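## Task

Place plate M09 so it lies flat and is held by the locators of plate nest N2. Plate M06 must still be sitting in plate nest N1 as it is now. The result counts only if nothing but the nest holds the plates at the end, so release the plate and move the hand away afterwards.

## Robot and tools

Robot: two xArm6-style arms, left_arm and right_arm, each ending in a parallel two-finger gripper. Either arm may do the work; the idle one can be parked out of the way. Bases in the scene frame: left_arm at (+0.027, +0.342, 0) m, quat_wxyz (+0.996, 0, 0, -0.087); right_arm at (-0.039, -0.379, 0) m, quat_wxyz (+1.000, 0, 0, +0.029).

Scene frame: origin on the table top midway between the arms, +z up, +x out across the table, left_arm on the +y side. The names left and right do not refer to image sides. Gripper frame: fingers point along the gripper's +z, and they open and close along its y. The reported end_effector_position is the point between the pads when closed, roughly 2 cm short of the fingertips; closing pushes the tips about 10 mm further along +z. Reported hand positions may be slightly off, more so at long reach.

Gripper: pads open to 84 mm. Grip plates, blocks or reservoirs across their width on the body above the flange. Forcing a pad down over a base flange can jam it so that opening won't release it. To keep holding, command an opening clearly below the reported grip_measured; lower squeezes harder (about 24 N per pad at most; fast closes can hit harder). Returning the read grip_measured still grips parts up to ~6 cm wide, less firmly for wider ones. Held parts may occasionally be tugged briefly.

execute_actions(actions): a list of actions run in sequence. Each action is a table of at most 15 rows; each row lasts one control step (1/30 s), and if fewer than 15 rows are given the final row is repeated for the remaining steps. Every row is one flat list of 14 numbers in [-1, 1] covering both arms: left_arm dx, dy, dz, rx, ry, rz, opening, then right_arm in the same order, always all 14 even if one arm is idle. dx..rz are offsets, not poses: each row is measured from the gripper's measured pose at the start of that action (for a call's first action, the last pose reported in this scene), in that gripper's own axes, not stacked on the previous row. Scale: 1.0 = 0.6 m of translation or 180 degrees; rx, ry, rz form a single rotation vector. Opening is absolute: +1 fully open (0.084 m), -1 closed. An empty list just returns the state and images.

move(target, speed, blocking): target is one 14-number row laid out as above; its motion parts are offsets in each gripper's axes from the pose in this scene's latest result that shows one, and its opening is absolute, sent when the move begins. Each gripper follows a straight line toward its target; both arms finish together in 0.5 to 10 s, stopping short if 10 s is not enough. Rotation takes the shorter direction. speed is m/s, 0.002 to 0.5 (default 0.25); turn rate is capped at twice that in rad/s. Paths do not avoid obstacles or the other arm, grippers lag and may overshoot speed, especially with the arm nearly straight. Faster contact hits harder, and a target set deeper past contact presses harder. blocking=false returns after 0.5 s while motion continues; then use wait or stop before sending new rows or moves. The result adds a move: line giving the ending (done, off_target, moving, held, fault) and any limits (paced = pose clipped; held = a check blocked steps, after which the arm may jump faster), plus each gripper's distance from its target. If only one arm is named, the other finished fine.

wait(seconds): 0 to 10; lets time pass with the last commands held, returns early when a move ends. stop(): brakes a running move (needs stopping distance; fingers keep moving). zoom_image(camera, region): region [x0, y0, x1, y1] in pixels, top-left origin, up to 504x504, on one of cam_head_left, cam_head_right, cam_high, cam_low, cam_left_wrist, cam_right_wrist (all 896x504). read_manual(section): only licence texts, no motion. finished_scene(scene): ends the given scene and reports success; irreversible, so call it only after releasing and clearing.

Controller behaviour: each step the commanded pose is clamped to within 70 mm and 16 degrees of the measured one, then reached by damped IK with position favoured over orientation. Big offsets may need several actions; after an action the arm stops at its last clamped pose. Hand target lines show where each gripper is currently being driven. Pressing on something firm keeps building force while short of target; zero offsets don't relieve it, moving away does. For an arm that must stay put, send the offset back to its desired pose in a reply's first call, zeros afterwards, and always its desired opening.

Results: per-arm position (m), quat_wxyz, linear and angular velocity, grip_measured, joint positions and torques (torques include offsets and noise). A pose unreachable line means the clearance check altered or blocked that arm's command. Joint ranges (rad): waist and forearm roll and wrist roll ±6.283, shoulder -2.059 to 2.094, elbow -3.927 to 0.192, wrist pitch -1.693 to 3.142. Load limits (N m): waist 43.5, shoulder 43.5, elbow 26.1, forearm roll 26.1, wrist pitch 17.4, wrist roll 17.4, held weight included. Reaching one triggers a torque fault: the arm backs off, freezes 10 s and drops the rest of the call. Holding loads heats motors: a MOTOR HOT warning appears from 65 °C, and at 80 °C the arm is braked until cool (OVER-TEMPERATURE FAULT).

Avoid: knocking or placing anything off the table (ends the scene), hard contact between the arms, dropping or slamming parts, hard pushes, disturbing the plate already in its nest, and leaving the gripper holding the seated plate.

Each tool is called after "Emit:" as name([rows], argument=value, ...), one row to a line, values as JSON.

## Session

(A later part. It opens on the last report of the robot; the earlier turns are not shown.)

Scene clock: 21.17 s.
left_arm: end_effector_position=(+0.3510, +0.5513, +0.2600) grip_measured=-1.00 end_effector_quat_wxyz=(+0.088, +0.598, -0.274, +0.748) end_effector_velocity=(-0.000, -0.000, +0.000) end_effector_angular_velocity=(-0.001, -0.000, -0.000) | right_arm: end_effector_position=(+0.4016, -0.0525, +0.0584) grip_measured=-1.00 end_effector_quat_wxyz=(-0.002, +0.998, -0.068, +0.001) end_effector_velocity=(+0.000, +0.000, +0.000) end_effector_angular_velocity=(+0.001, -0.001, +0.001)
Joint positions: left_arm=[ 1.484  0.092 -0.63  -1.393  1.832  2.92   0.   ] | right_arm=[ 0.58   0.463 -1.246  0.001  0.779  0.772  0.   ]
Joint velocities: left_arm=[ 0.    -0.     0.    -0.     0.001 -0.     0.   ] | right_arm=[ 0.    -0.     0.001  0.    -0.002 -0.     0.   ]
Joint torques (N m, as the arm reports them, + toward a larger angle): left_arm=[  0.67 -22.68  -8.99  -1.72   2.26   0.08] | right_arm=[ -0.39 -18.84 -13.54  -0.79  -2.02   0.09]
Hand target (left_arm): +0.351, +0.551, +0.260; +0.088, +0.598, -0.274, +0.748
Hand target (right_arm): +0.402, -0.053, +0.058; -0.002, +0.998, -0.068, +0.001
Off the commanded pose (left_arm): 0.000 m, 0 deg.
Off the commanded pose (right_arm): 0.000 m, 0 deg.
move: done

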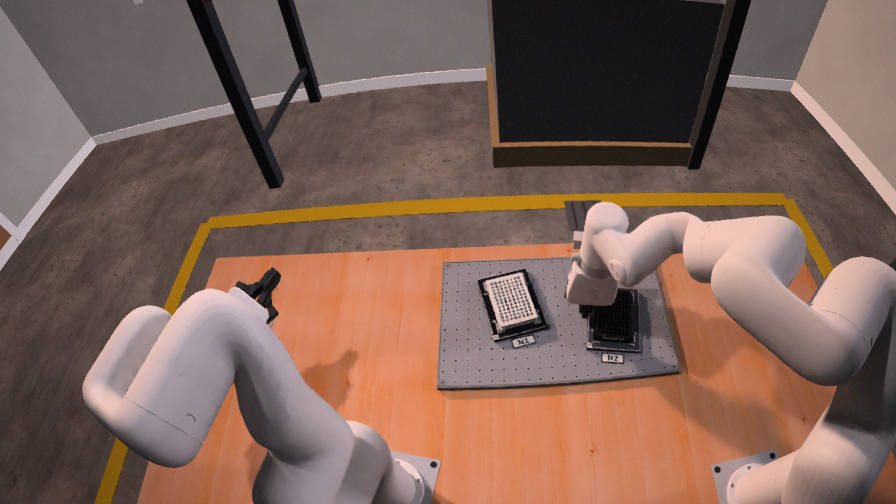

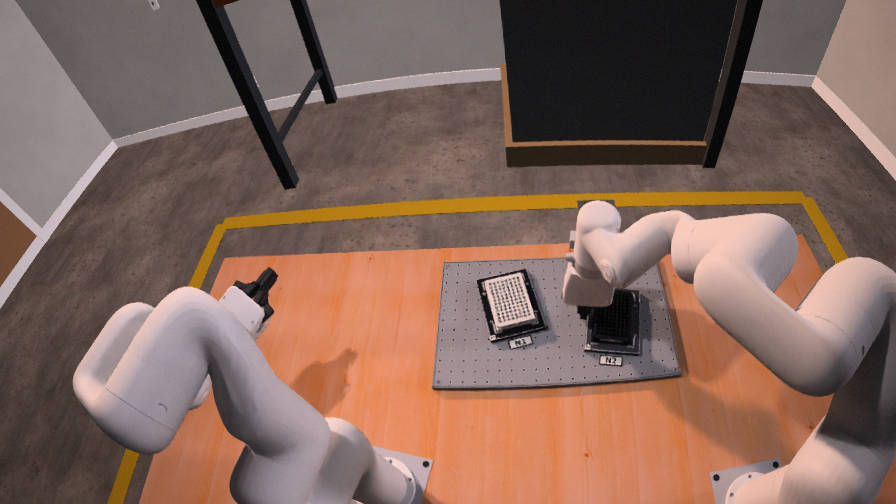

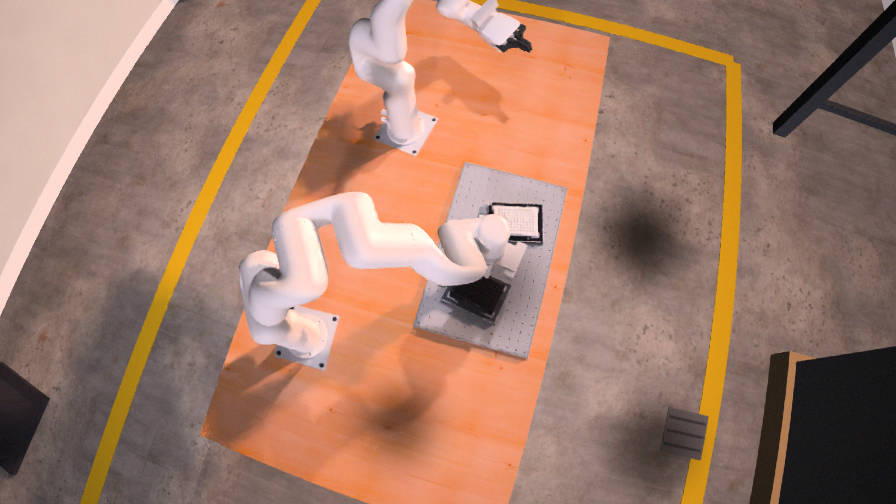

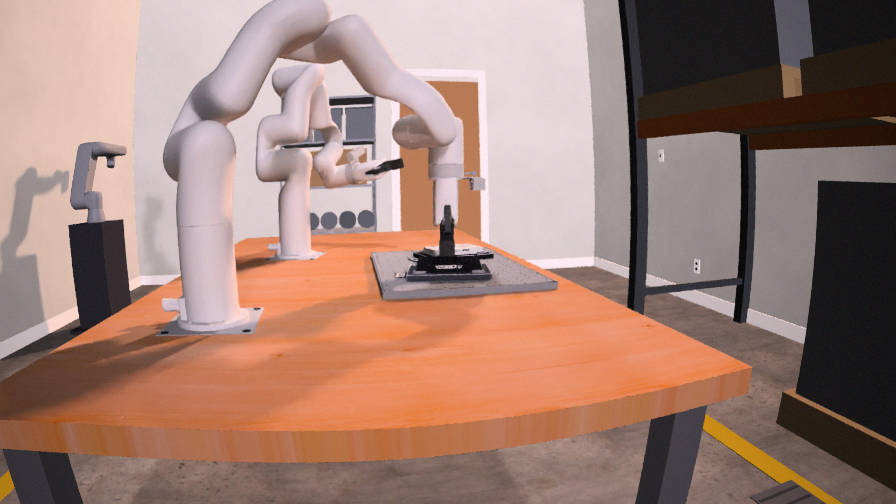

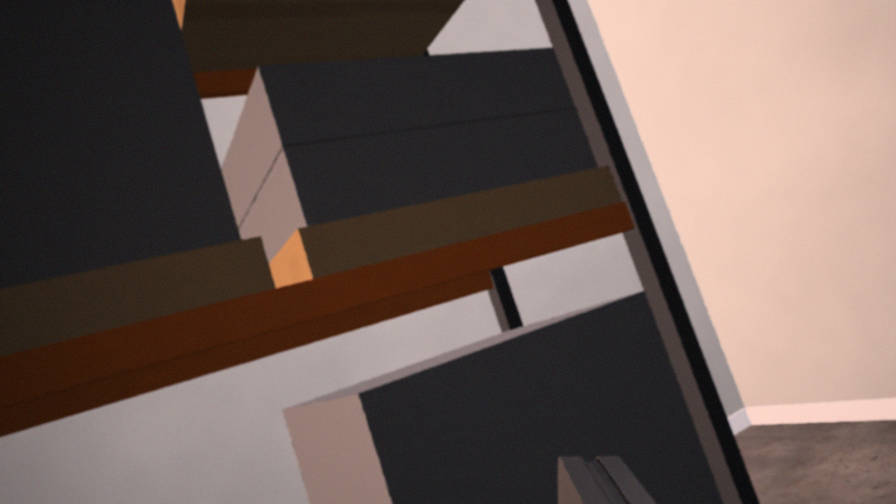

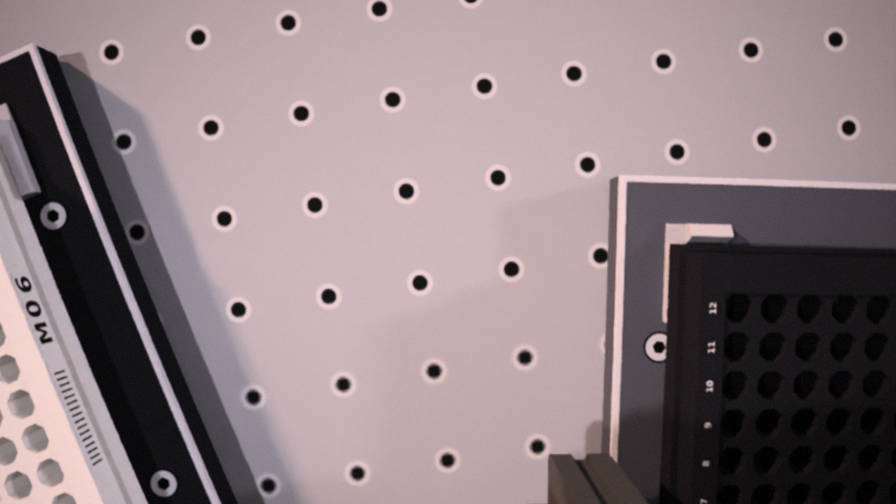

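Emit:
move(target=[0,0,0,0,0,0,-1,0,0.025,0,0,0,0,-1], speed=0.015)

Scene clock: 27.67 s.
left_arm: end_effector_position=(+0.3510, +0.5513, +0.2600) grip_measured=-1.00 end_effector_quat_wxyz=(+0.088, +0.598, -0.274, +0.748) end_effector_velocity=(-0.000, -0.000, +0.000) end_effector_angular_velocity=(-0.002, -0.001, +0.000) | right_arm: end_effector_position=(+0.3996, -0.0674, +0.0583) grip_measured=-1.00 end_effector_quat_wxyz=(-0.002, +0.998, -0.068, +0.001) end_effector_velocity=(-0.000, +0.000, +0.000) end_effector_angular_velocity=(+0.001, -0.001, +0.003)
Joint positions: left_arm=[ 1.484  0.092 -0.63  -1.393  1.832  2.92   0.   ] | right_arm=[ 0.56   0.433 -1.199  0.002  0.762  0.752  0.   ]
Joint velocities: left_arm=[ 0.     0.     0.    -0.001  0.001 -0.     0.   ] | right_arm=[ 0.001 -0.001  0.001  0.    -0.001 -0.002  0.   ]
Joint torques (N m, as the arm reports them, + toward a larger angle): left_arm=[  1.16 -22.84  -9.27  -2.16   2.28   0.18] | right_arm=[ -0.17 -18.   -13.02  -1.01  -1.95   0.19]
Hand target (left_arm): +0.351, +0.551, +0.260; +0.088, +0.598, -0.274, +0.748
Hand target (right_arm): +0.400, -0.067, +0.058; -0.002, +0.998, -0.068, +0.001
Off the commanded pose (left_arm): 0.000 m, 0 deg.
Off the commanded pose (right_arm): 0.000 m, 0 deg.
move: done

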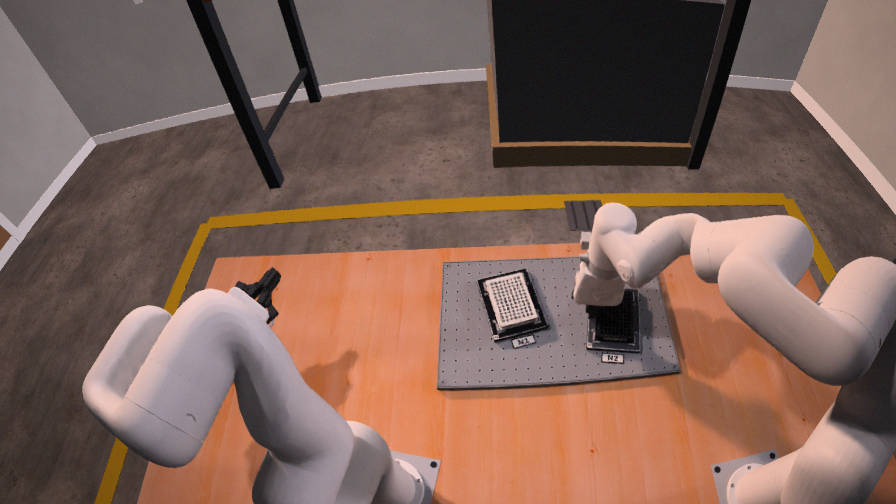

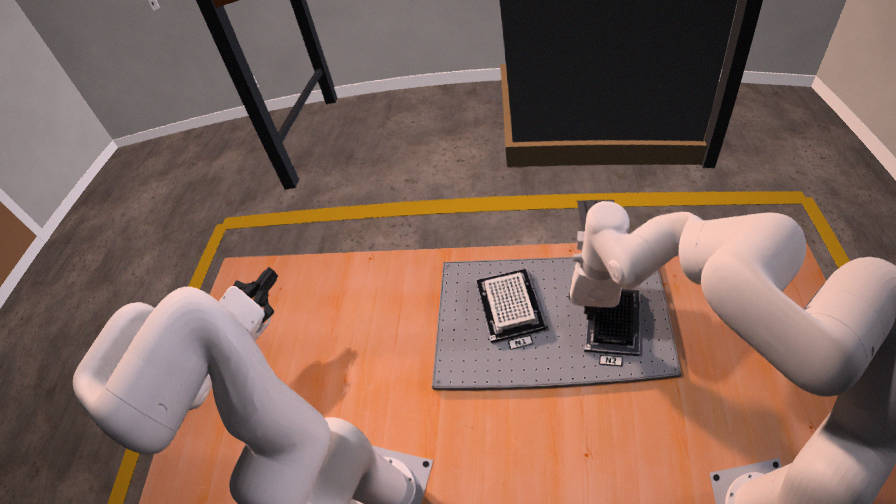

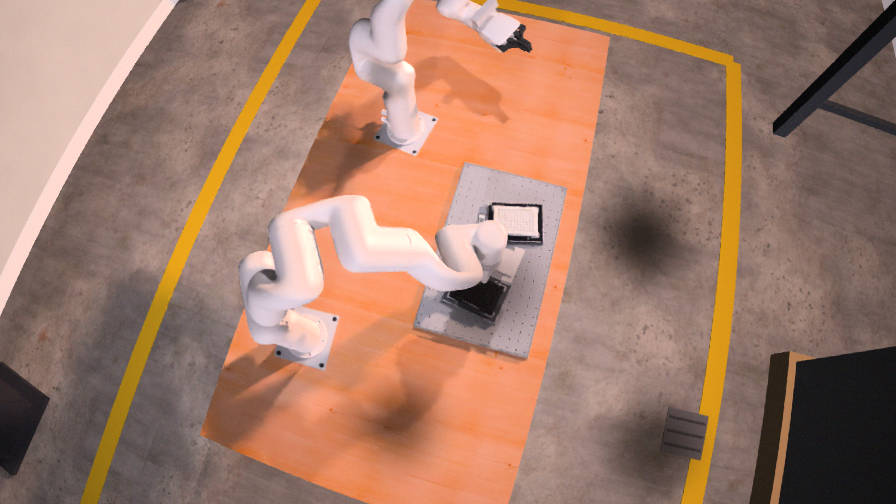

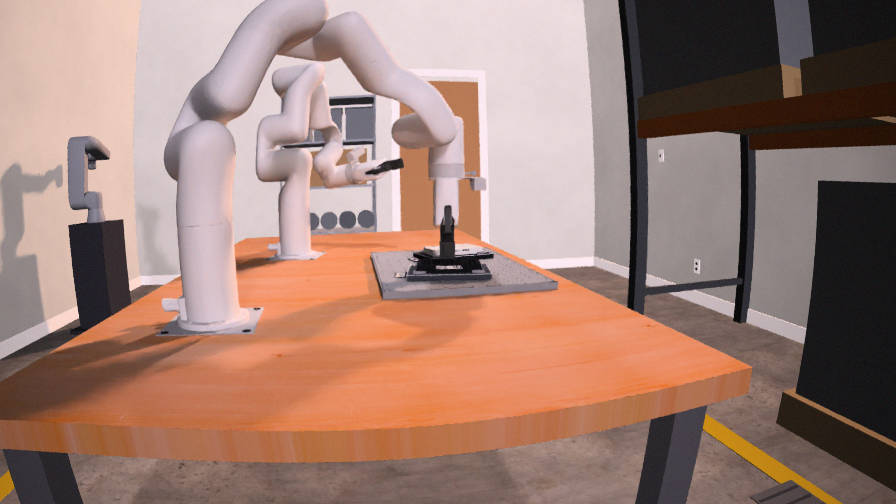

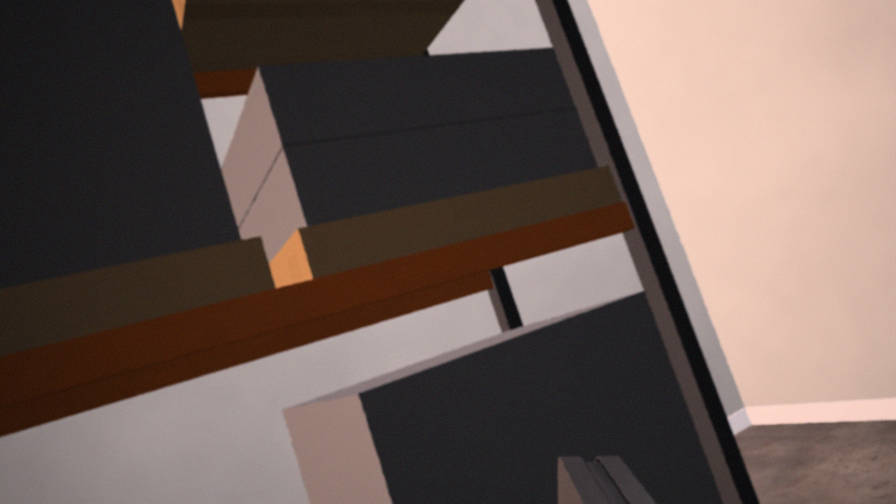

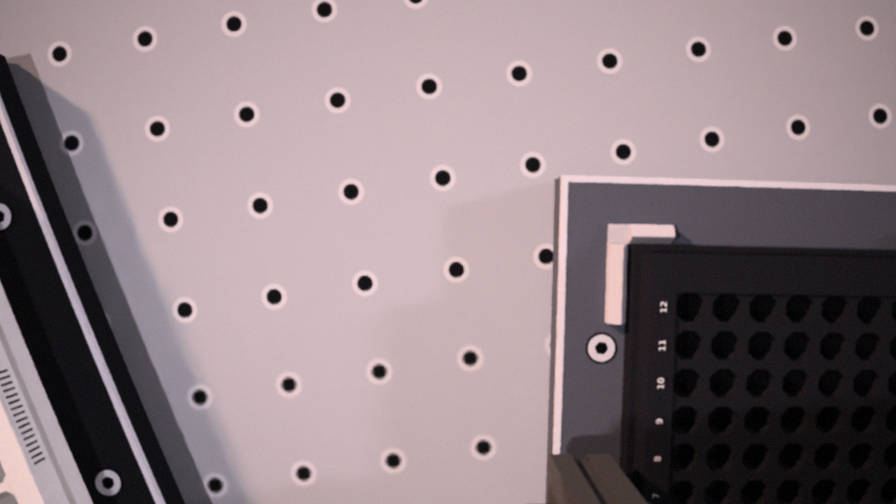

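Emit:
move(target=[0,0,0,0,0,0,-1,0,0.005,0,0,0,0,-1], speed=0.008)

Emit:
move(target=[0,0,0,0,0,0,-1,0,-0.012,0,0,0,0,-1], speed=0.03)

Emit:
move(target=[0,0,0,0,0,0,-1,-0.05,0.1,-0.22,0,0,0,-1])

Emit:
zoom_image(camera="cam_right_wrist", region=[200,0,700,504])

Emit:
zoom_image(camera="cam_low", region=[390,220,510,290])

Scene clock: 33.47 s.
left_arm: end_effector_position=(+0.3510, +0.5513, +0.2600) grip_measured=-1.00 end_effector_quat_wxyz=(+0.088, +0.598, -0.274, +0.748) end_effector_velocity=(+0.000, -0.000, +0.000) end_effector_angular_velocity=(-0.001, -0.000, +0.000) | right_arm: end_effector_position=(+0.3992, -0.0703, +0.0583) grip_measured=-1.00 end_effector_quat_wxyz=(-0.002, +0.998, -0.068, +0.001) end_effector_velocity=(-0.001, +0.000, -0.000) end_effector_angular_velocity=(-0.000, +0.000, +0.001)
Joint positions: left_arm=[ 1.484  0.092 -0.63  -1.393  1.832  2.92   0.   ] | right_arm=[ 0.556  0.427 -1.19   0.002  0.758  0.748  0.   ]
Joint velocities: left_arm=[-0.     0.     0.    -0.001  0.    -0.001  0.   ] | right_arm=[ 0.001 -0.     0.001  0.    -0.    -0.     0.   ]
Joint torques (N m, as the arm reports them, + toward a larger angle): left_arm=[  0.36 -22.53  -9.14  -2.19   2.29   0.06] | right_arm=[ -0.26 -17.79 -12.99  -0.83  -2.12   0.15]
Hand target (left_arm): +0.351, +0.551, +0.260; +0.088, +0.598, -0.274, +0.748
Hand target (right_arm): +0.399, -0.070, +0.058; -0.002, +0.998, -0.068, +0.001
Off the commanded pose (left_arm): 0.000 m, 0 deg.
Off the commanded pose (right_arm): 0.000 m, 0 deg.
move: done

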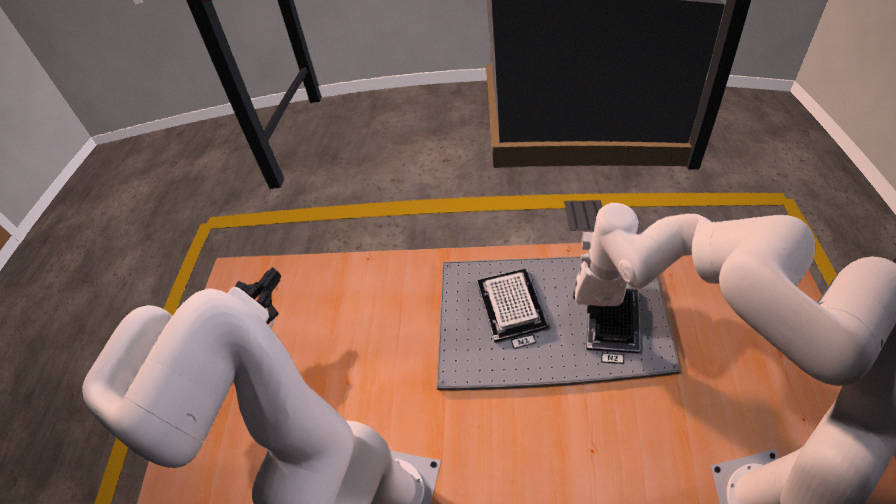

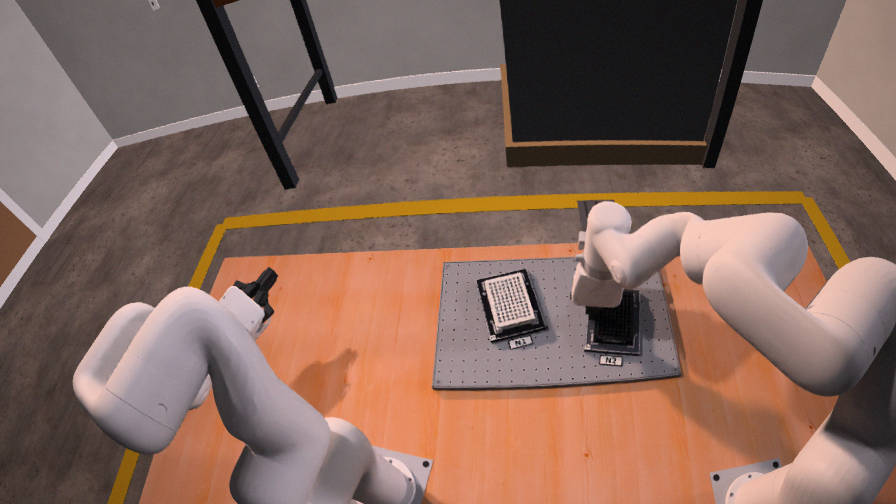

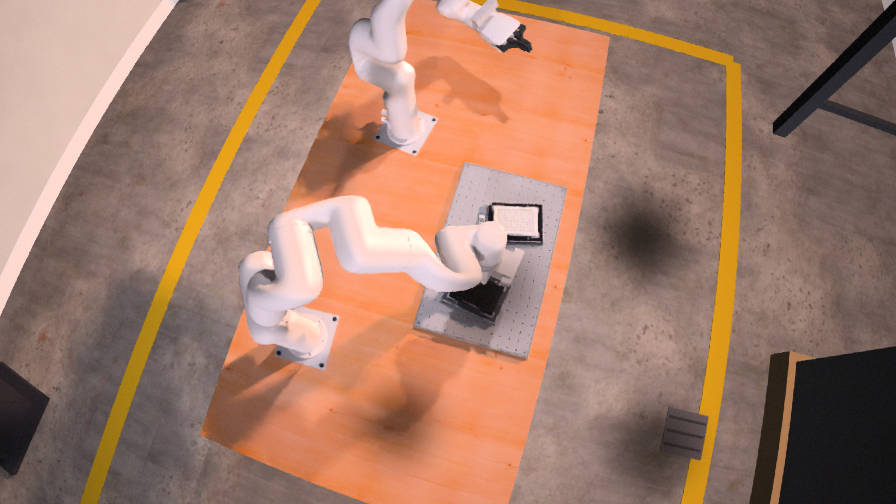

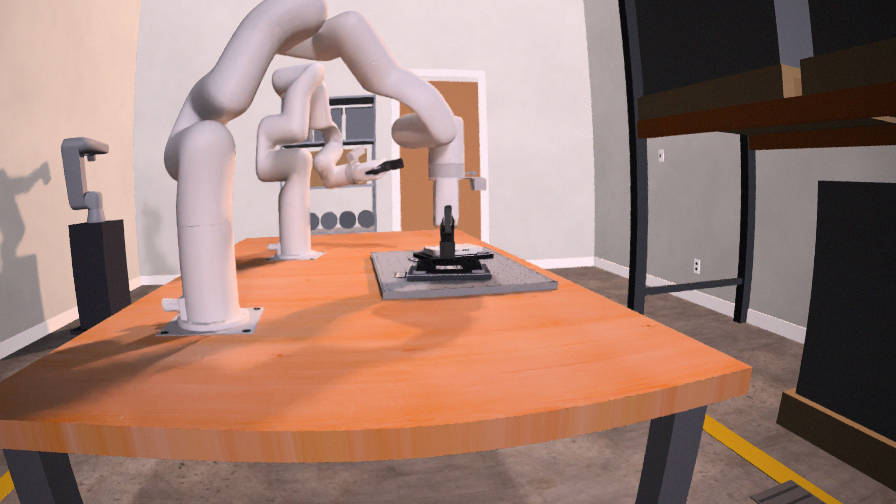

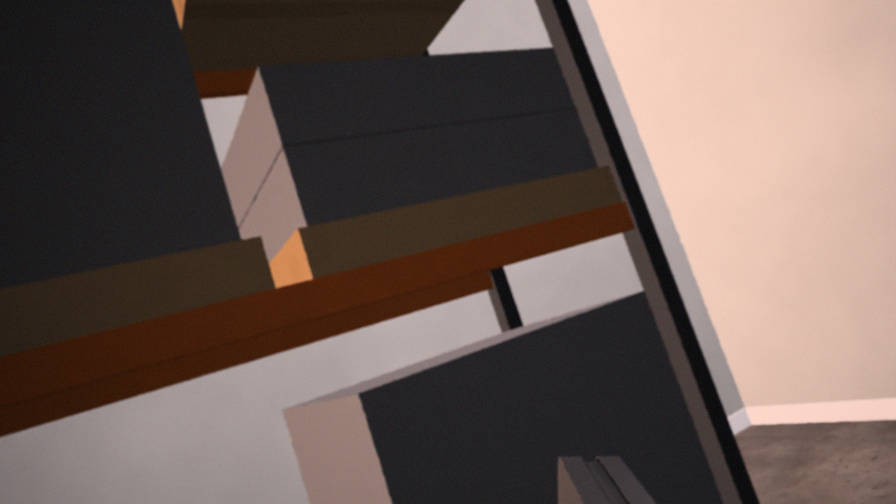

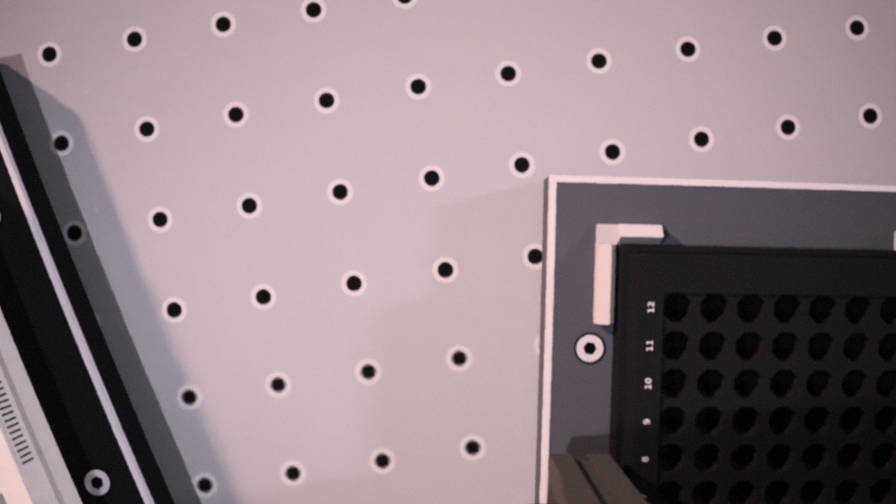

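Scene clock: 34.17 s.
left_arm: end_effector_position=(+0.3510, +0.5513, +0.2600) grip_measured=-1.00 end_effector_quat_wxyz=(+0.088, +0.598, -0.274, +0.748) end_effector_velocity=(+0.000, +0.000, +0.000) end_effector_angular_velocity=(+0.000, +0.000, -0.001) | right_arm: end_effector_position=(+0.4002, -0.0632, +0.0583) grip_measured=-1.00 end_effector_quat_wxyz=(-0.002, +0.998, -0.068, +0.001) end_effector_velocity=(+0.000, -0.000, +0.000) end_effector_angular_velocity=(-0.000, +0.000, -0.001)
Joint positions: left_arm=[ 1.484  0.092 -0.63  -1.393  1.832  2.92   0.   ] | right_arm=[ 0.566  0.441 -1.212  0.002  0.766  0.758  0.   ]
Joint velocities: left_arm=[-0.    -0.    -0.001  0.     0.    -0.001  0.   ] | right_arm=[-0.001  0.001 -0.001 -0.     0.001  0.001  0.   ]
Joint torques (N m, as the arm reports them, + toward a larger angle): left_arm=[  0.45 -23.09  -9.13  -1.92   1.98   0.2 ] | right_arm=[ -0.16 -18.27 -13.26  -0.76  -1.88   0.16]
Hand target (left_arm): +0.351, +0.551, +0.260; +0.088, +0.598, -0.274, +0.748
Hand target (right_arm): +0.400, -0.063, +0.058; -0.002, +0.998, -0.068, +0.001
Off the commanded pose (left_arm): 0.000 m, 0 deg.
Off the commanded pose (right_arm): 0.000 m, 0 deg.
move: done

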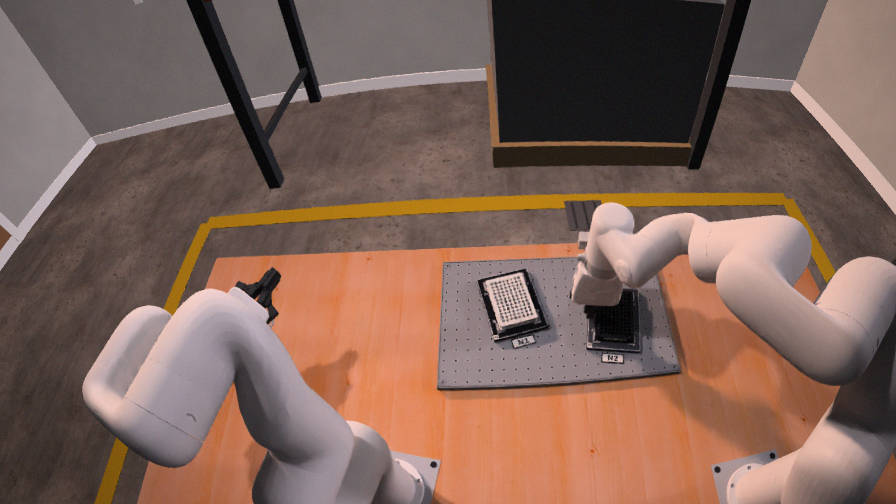

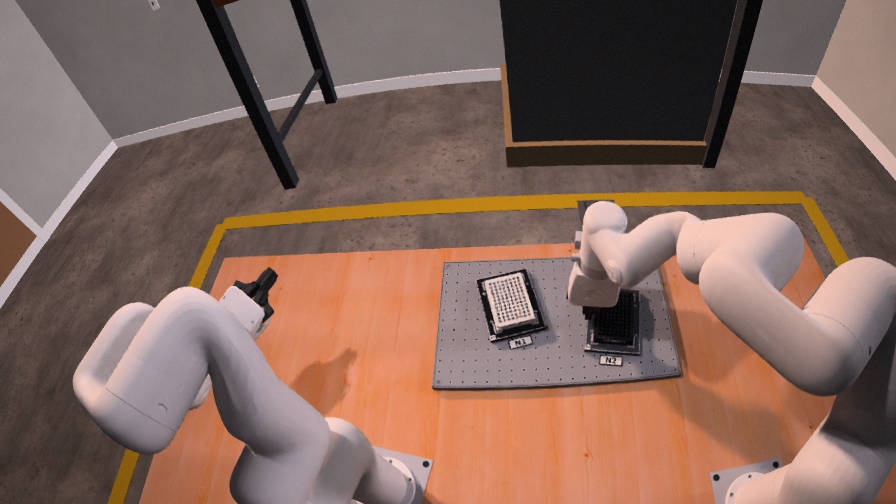

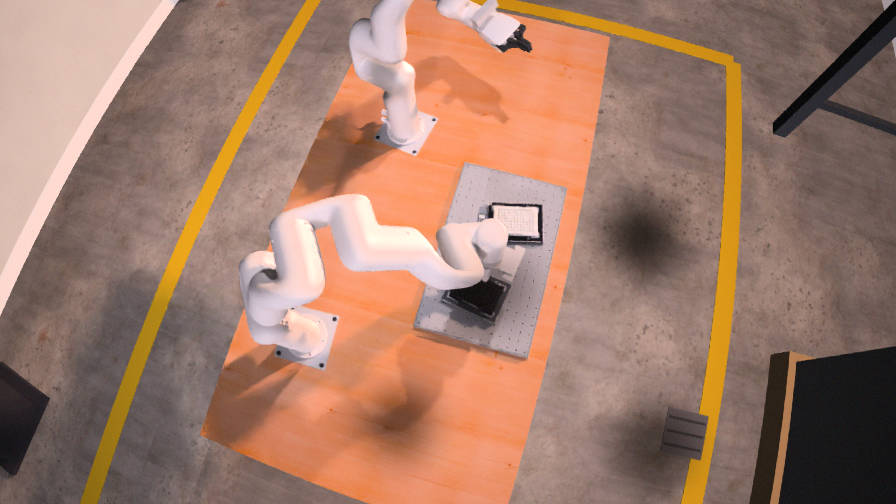

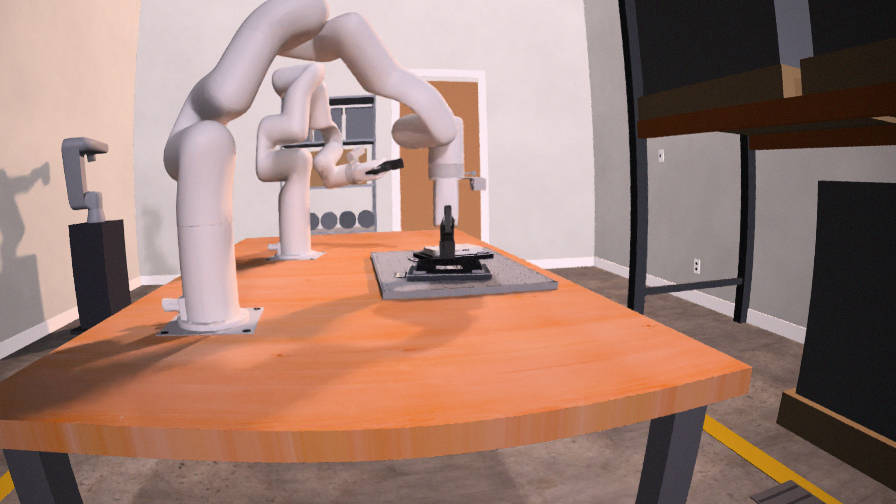

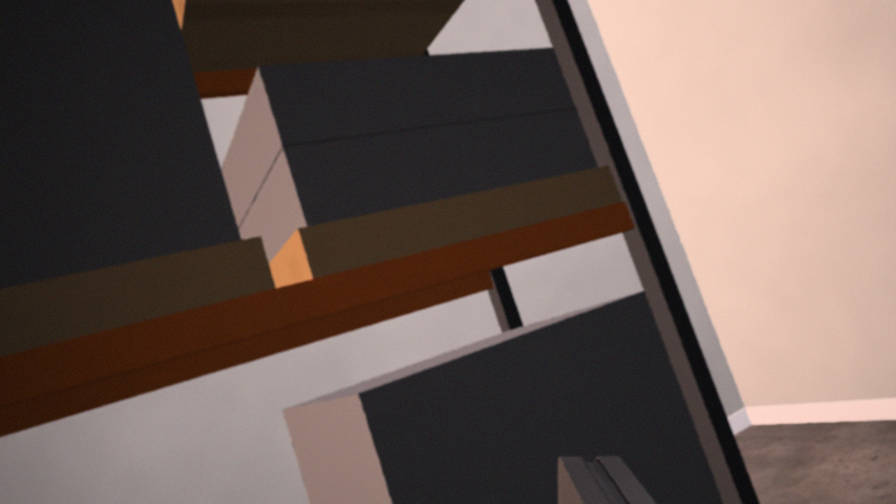

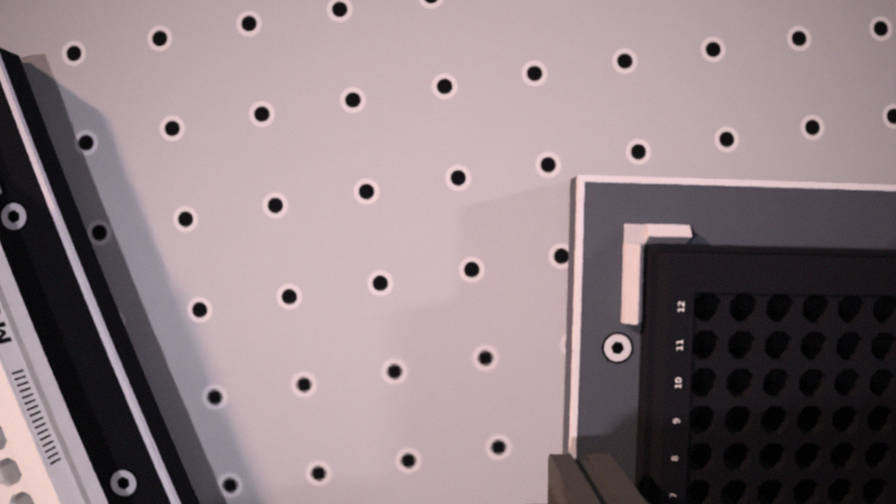

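Scene clock: 35.27 s.
left_arm: end_effector_position=(+0.3510, +0.5513, +0.2600) grip_measured=-1.00 end_effector_quat_wxyz=(+0.088, +0.598, -0.274, +0.748) end_effector_velocity=(+0.000, +0.000, -0.000) end_effector_angular_velocity=(-0.001, +0.001, +0.002) | right_arm: end_effector_position=(+0.3620, -0.1193, +0.1894) grip_measured=-1.00 end_effector_quat_wxyz=(-0.001, +0.998, -0.068, +0.001) end_effector_velocity=(+0.003, +0.001, +0.007) end_effector_angular_velocity=(+0.008, -0.013, -0.003)
Joint positions: left_arm=[ 1.484  0.092 -0.63  -1.393  1.832  2.92   0.   ] | right_arm=[ 0.517  0.048 -1.085  0.001  1.034  0.71   0.   ]
Joint velocities: left_arm=[ 0.     0.     0.001 -0.001 -0.001 -0.     0.   ] | right_arm=[-0.002 -0.009 -0.006 -0.    -0.     0.001  0.   ]
Joint torques (N m, as the arm reports them, + toward a larger angle): left_arm=[  0.18 -22.63  -9.02  -1.81   2.27  -0.18] | right_arm=[ -0.66 -14.26 -14.75  -0.7   -1.94   0.13]
Hand target (left_arm): +0.351, +0.551, +0.260; +0.088, +0.598, -0.274, +0.748
Hand target (right_arm): +0.362, -0.119, +0.190; -0.001, +0.998, -0.068, +0.001
Off the commanded pose (left_arm): 0.000 m, 0 deg.
Off the commanded pose (right_arm): 0.001 m, 0 deg.
move: done

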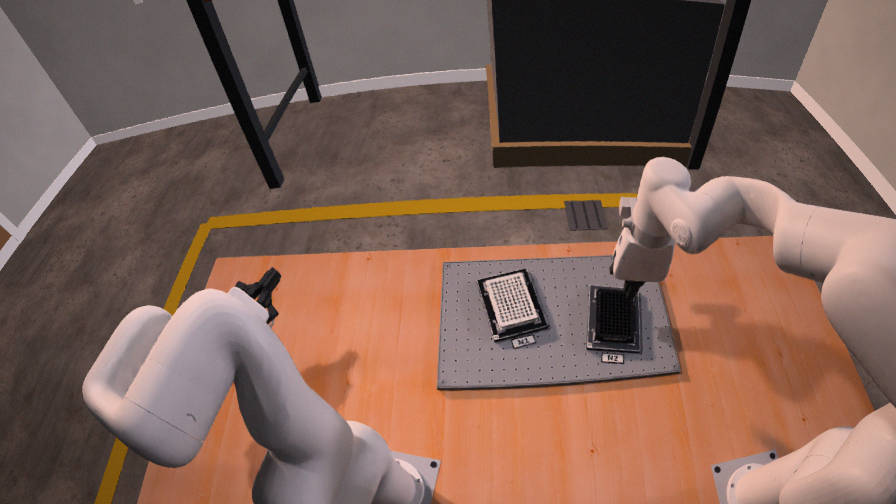

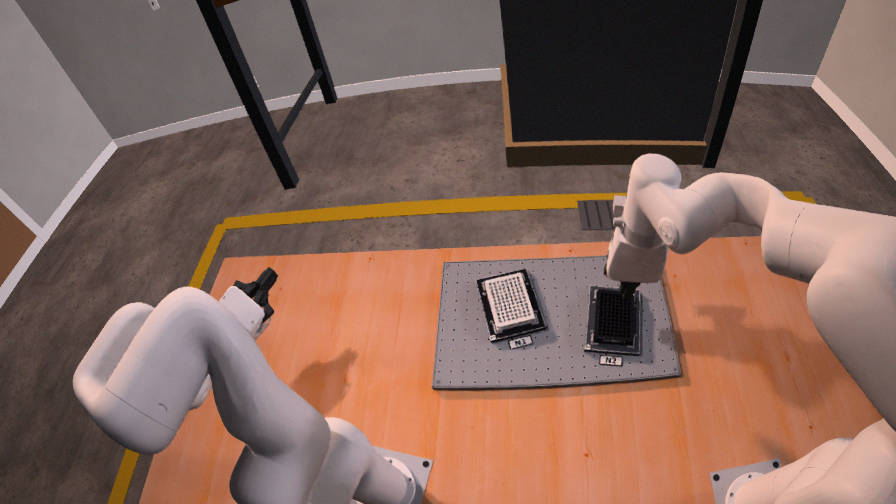

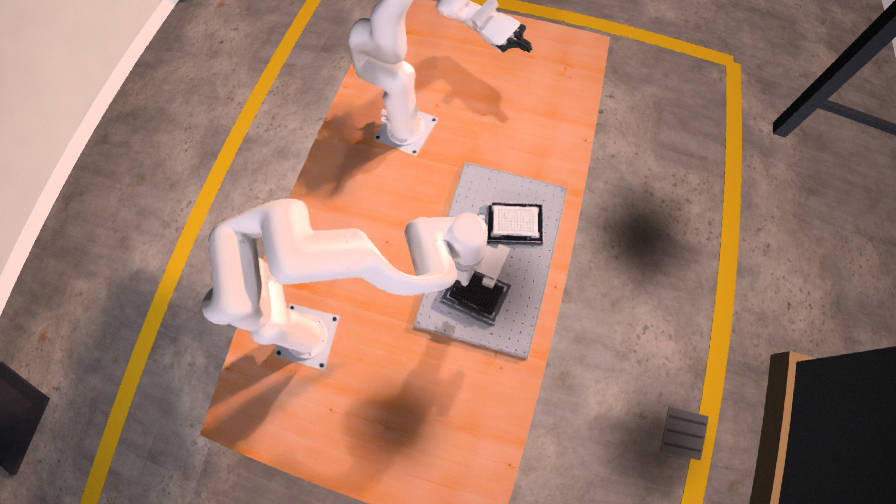

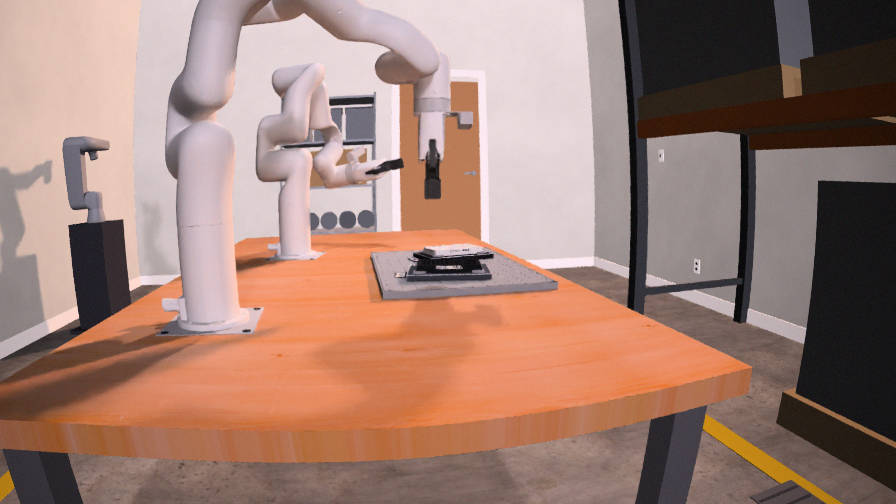

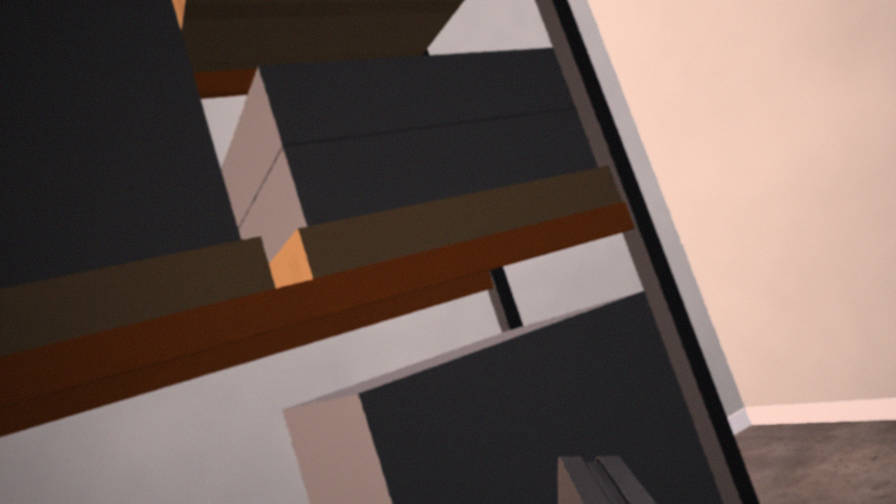

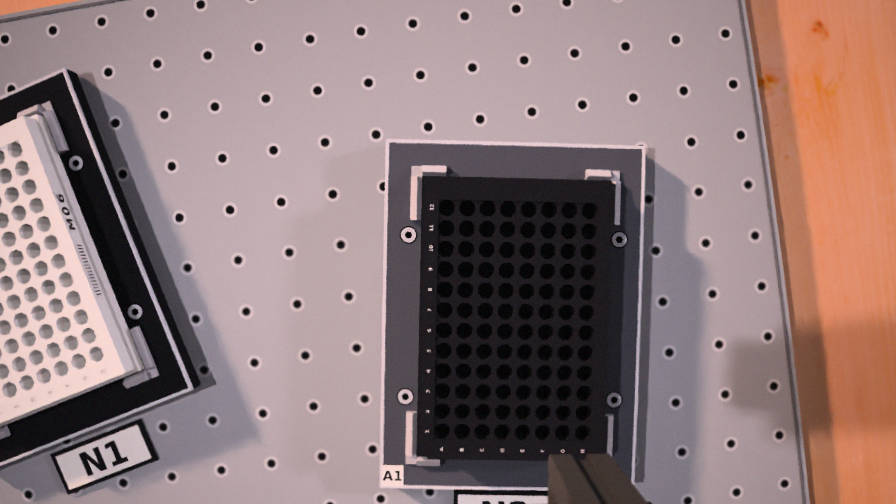

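Region (200, 0, 700, 504) of cam_right_wrist's 896x504 image, scaled by 1.000; it fills the left 500 columns of this view, and the rest is white.

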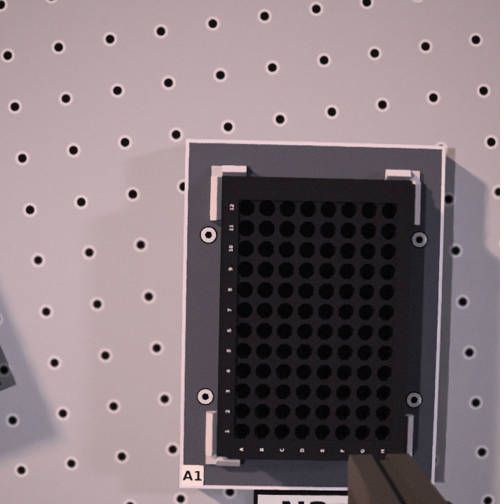

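Region (390, 220, 510, 290) of cam_low's 896x504 image, scaled by 4.200, with more detail than that image has; it fills the top 294 rows of this view, and the rest is white.

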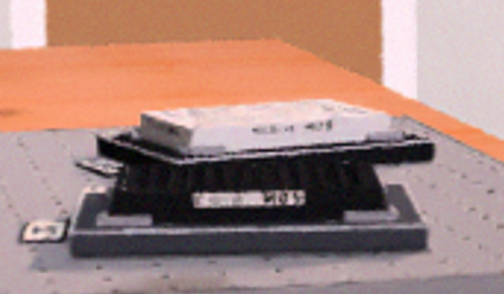

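Seated.

Emit:
finished_scene(scene=2)

The scene is finished: the task was done.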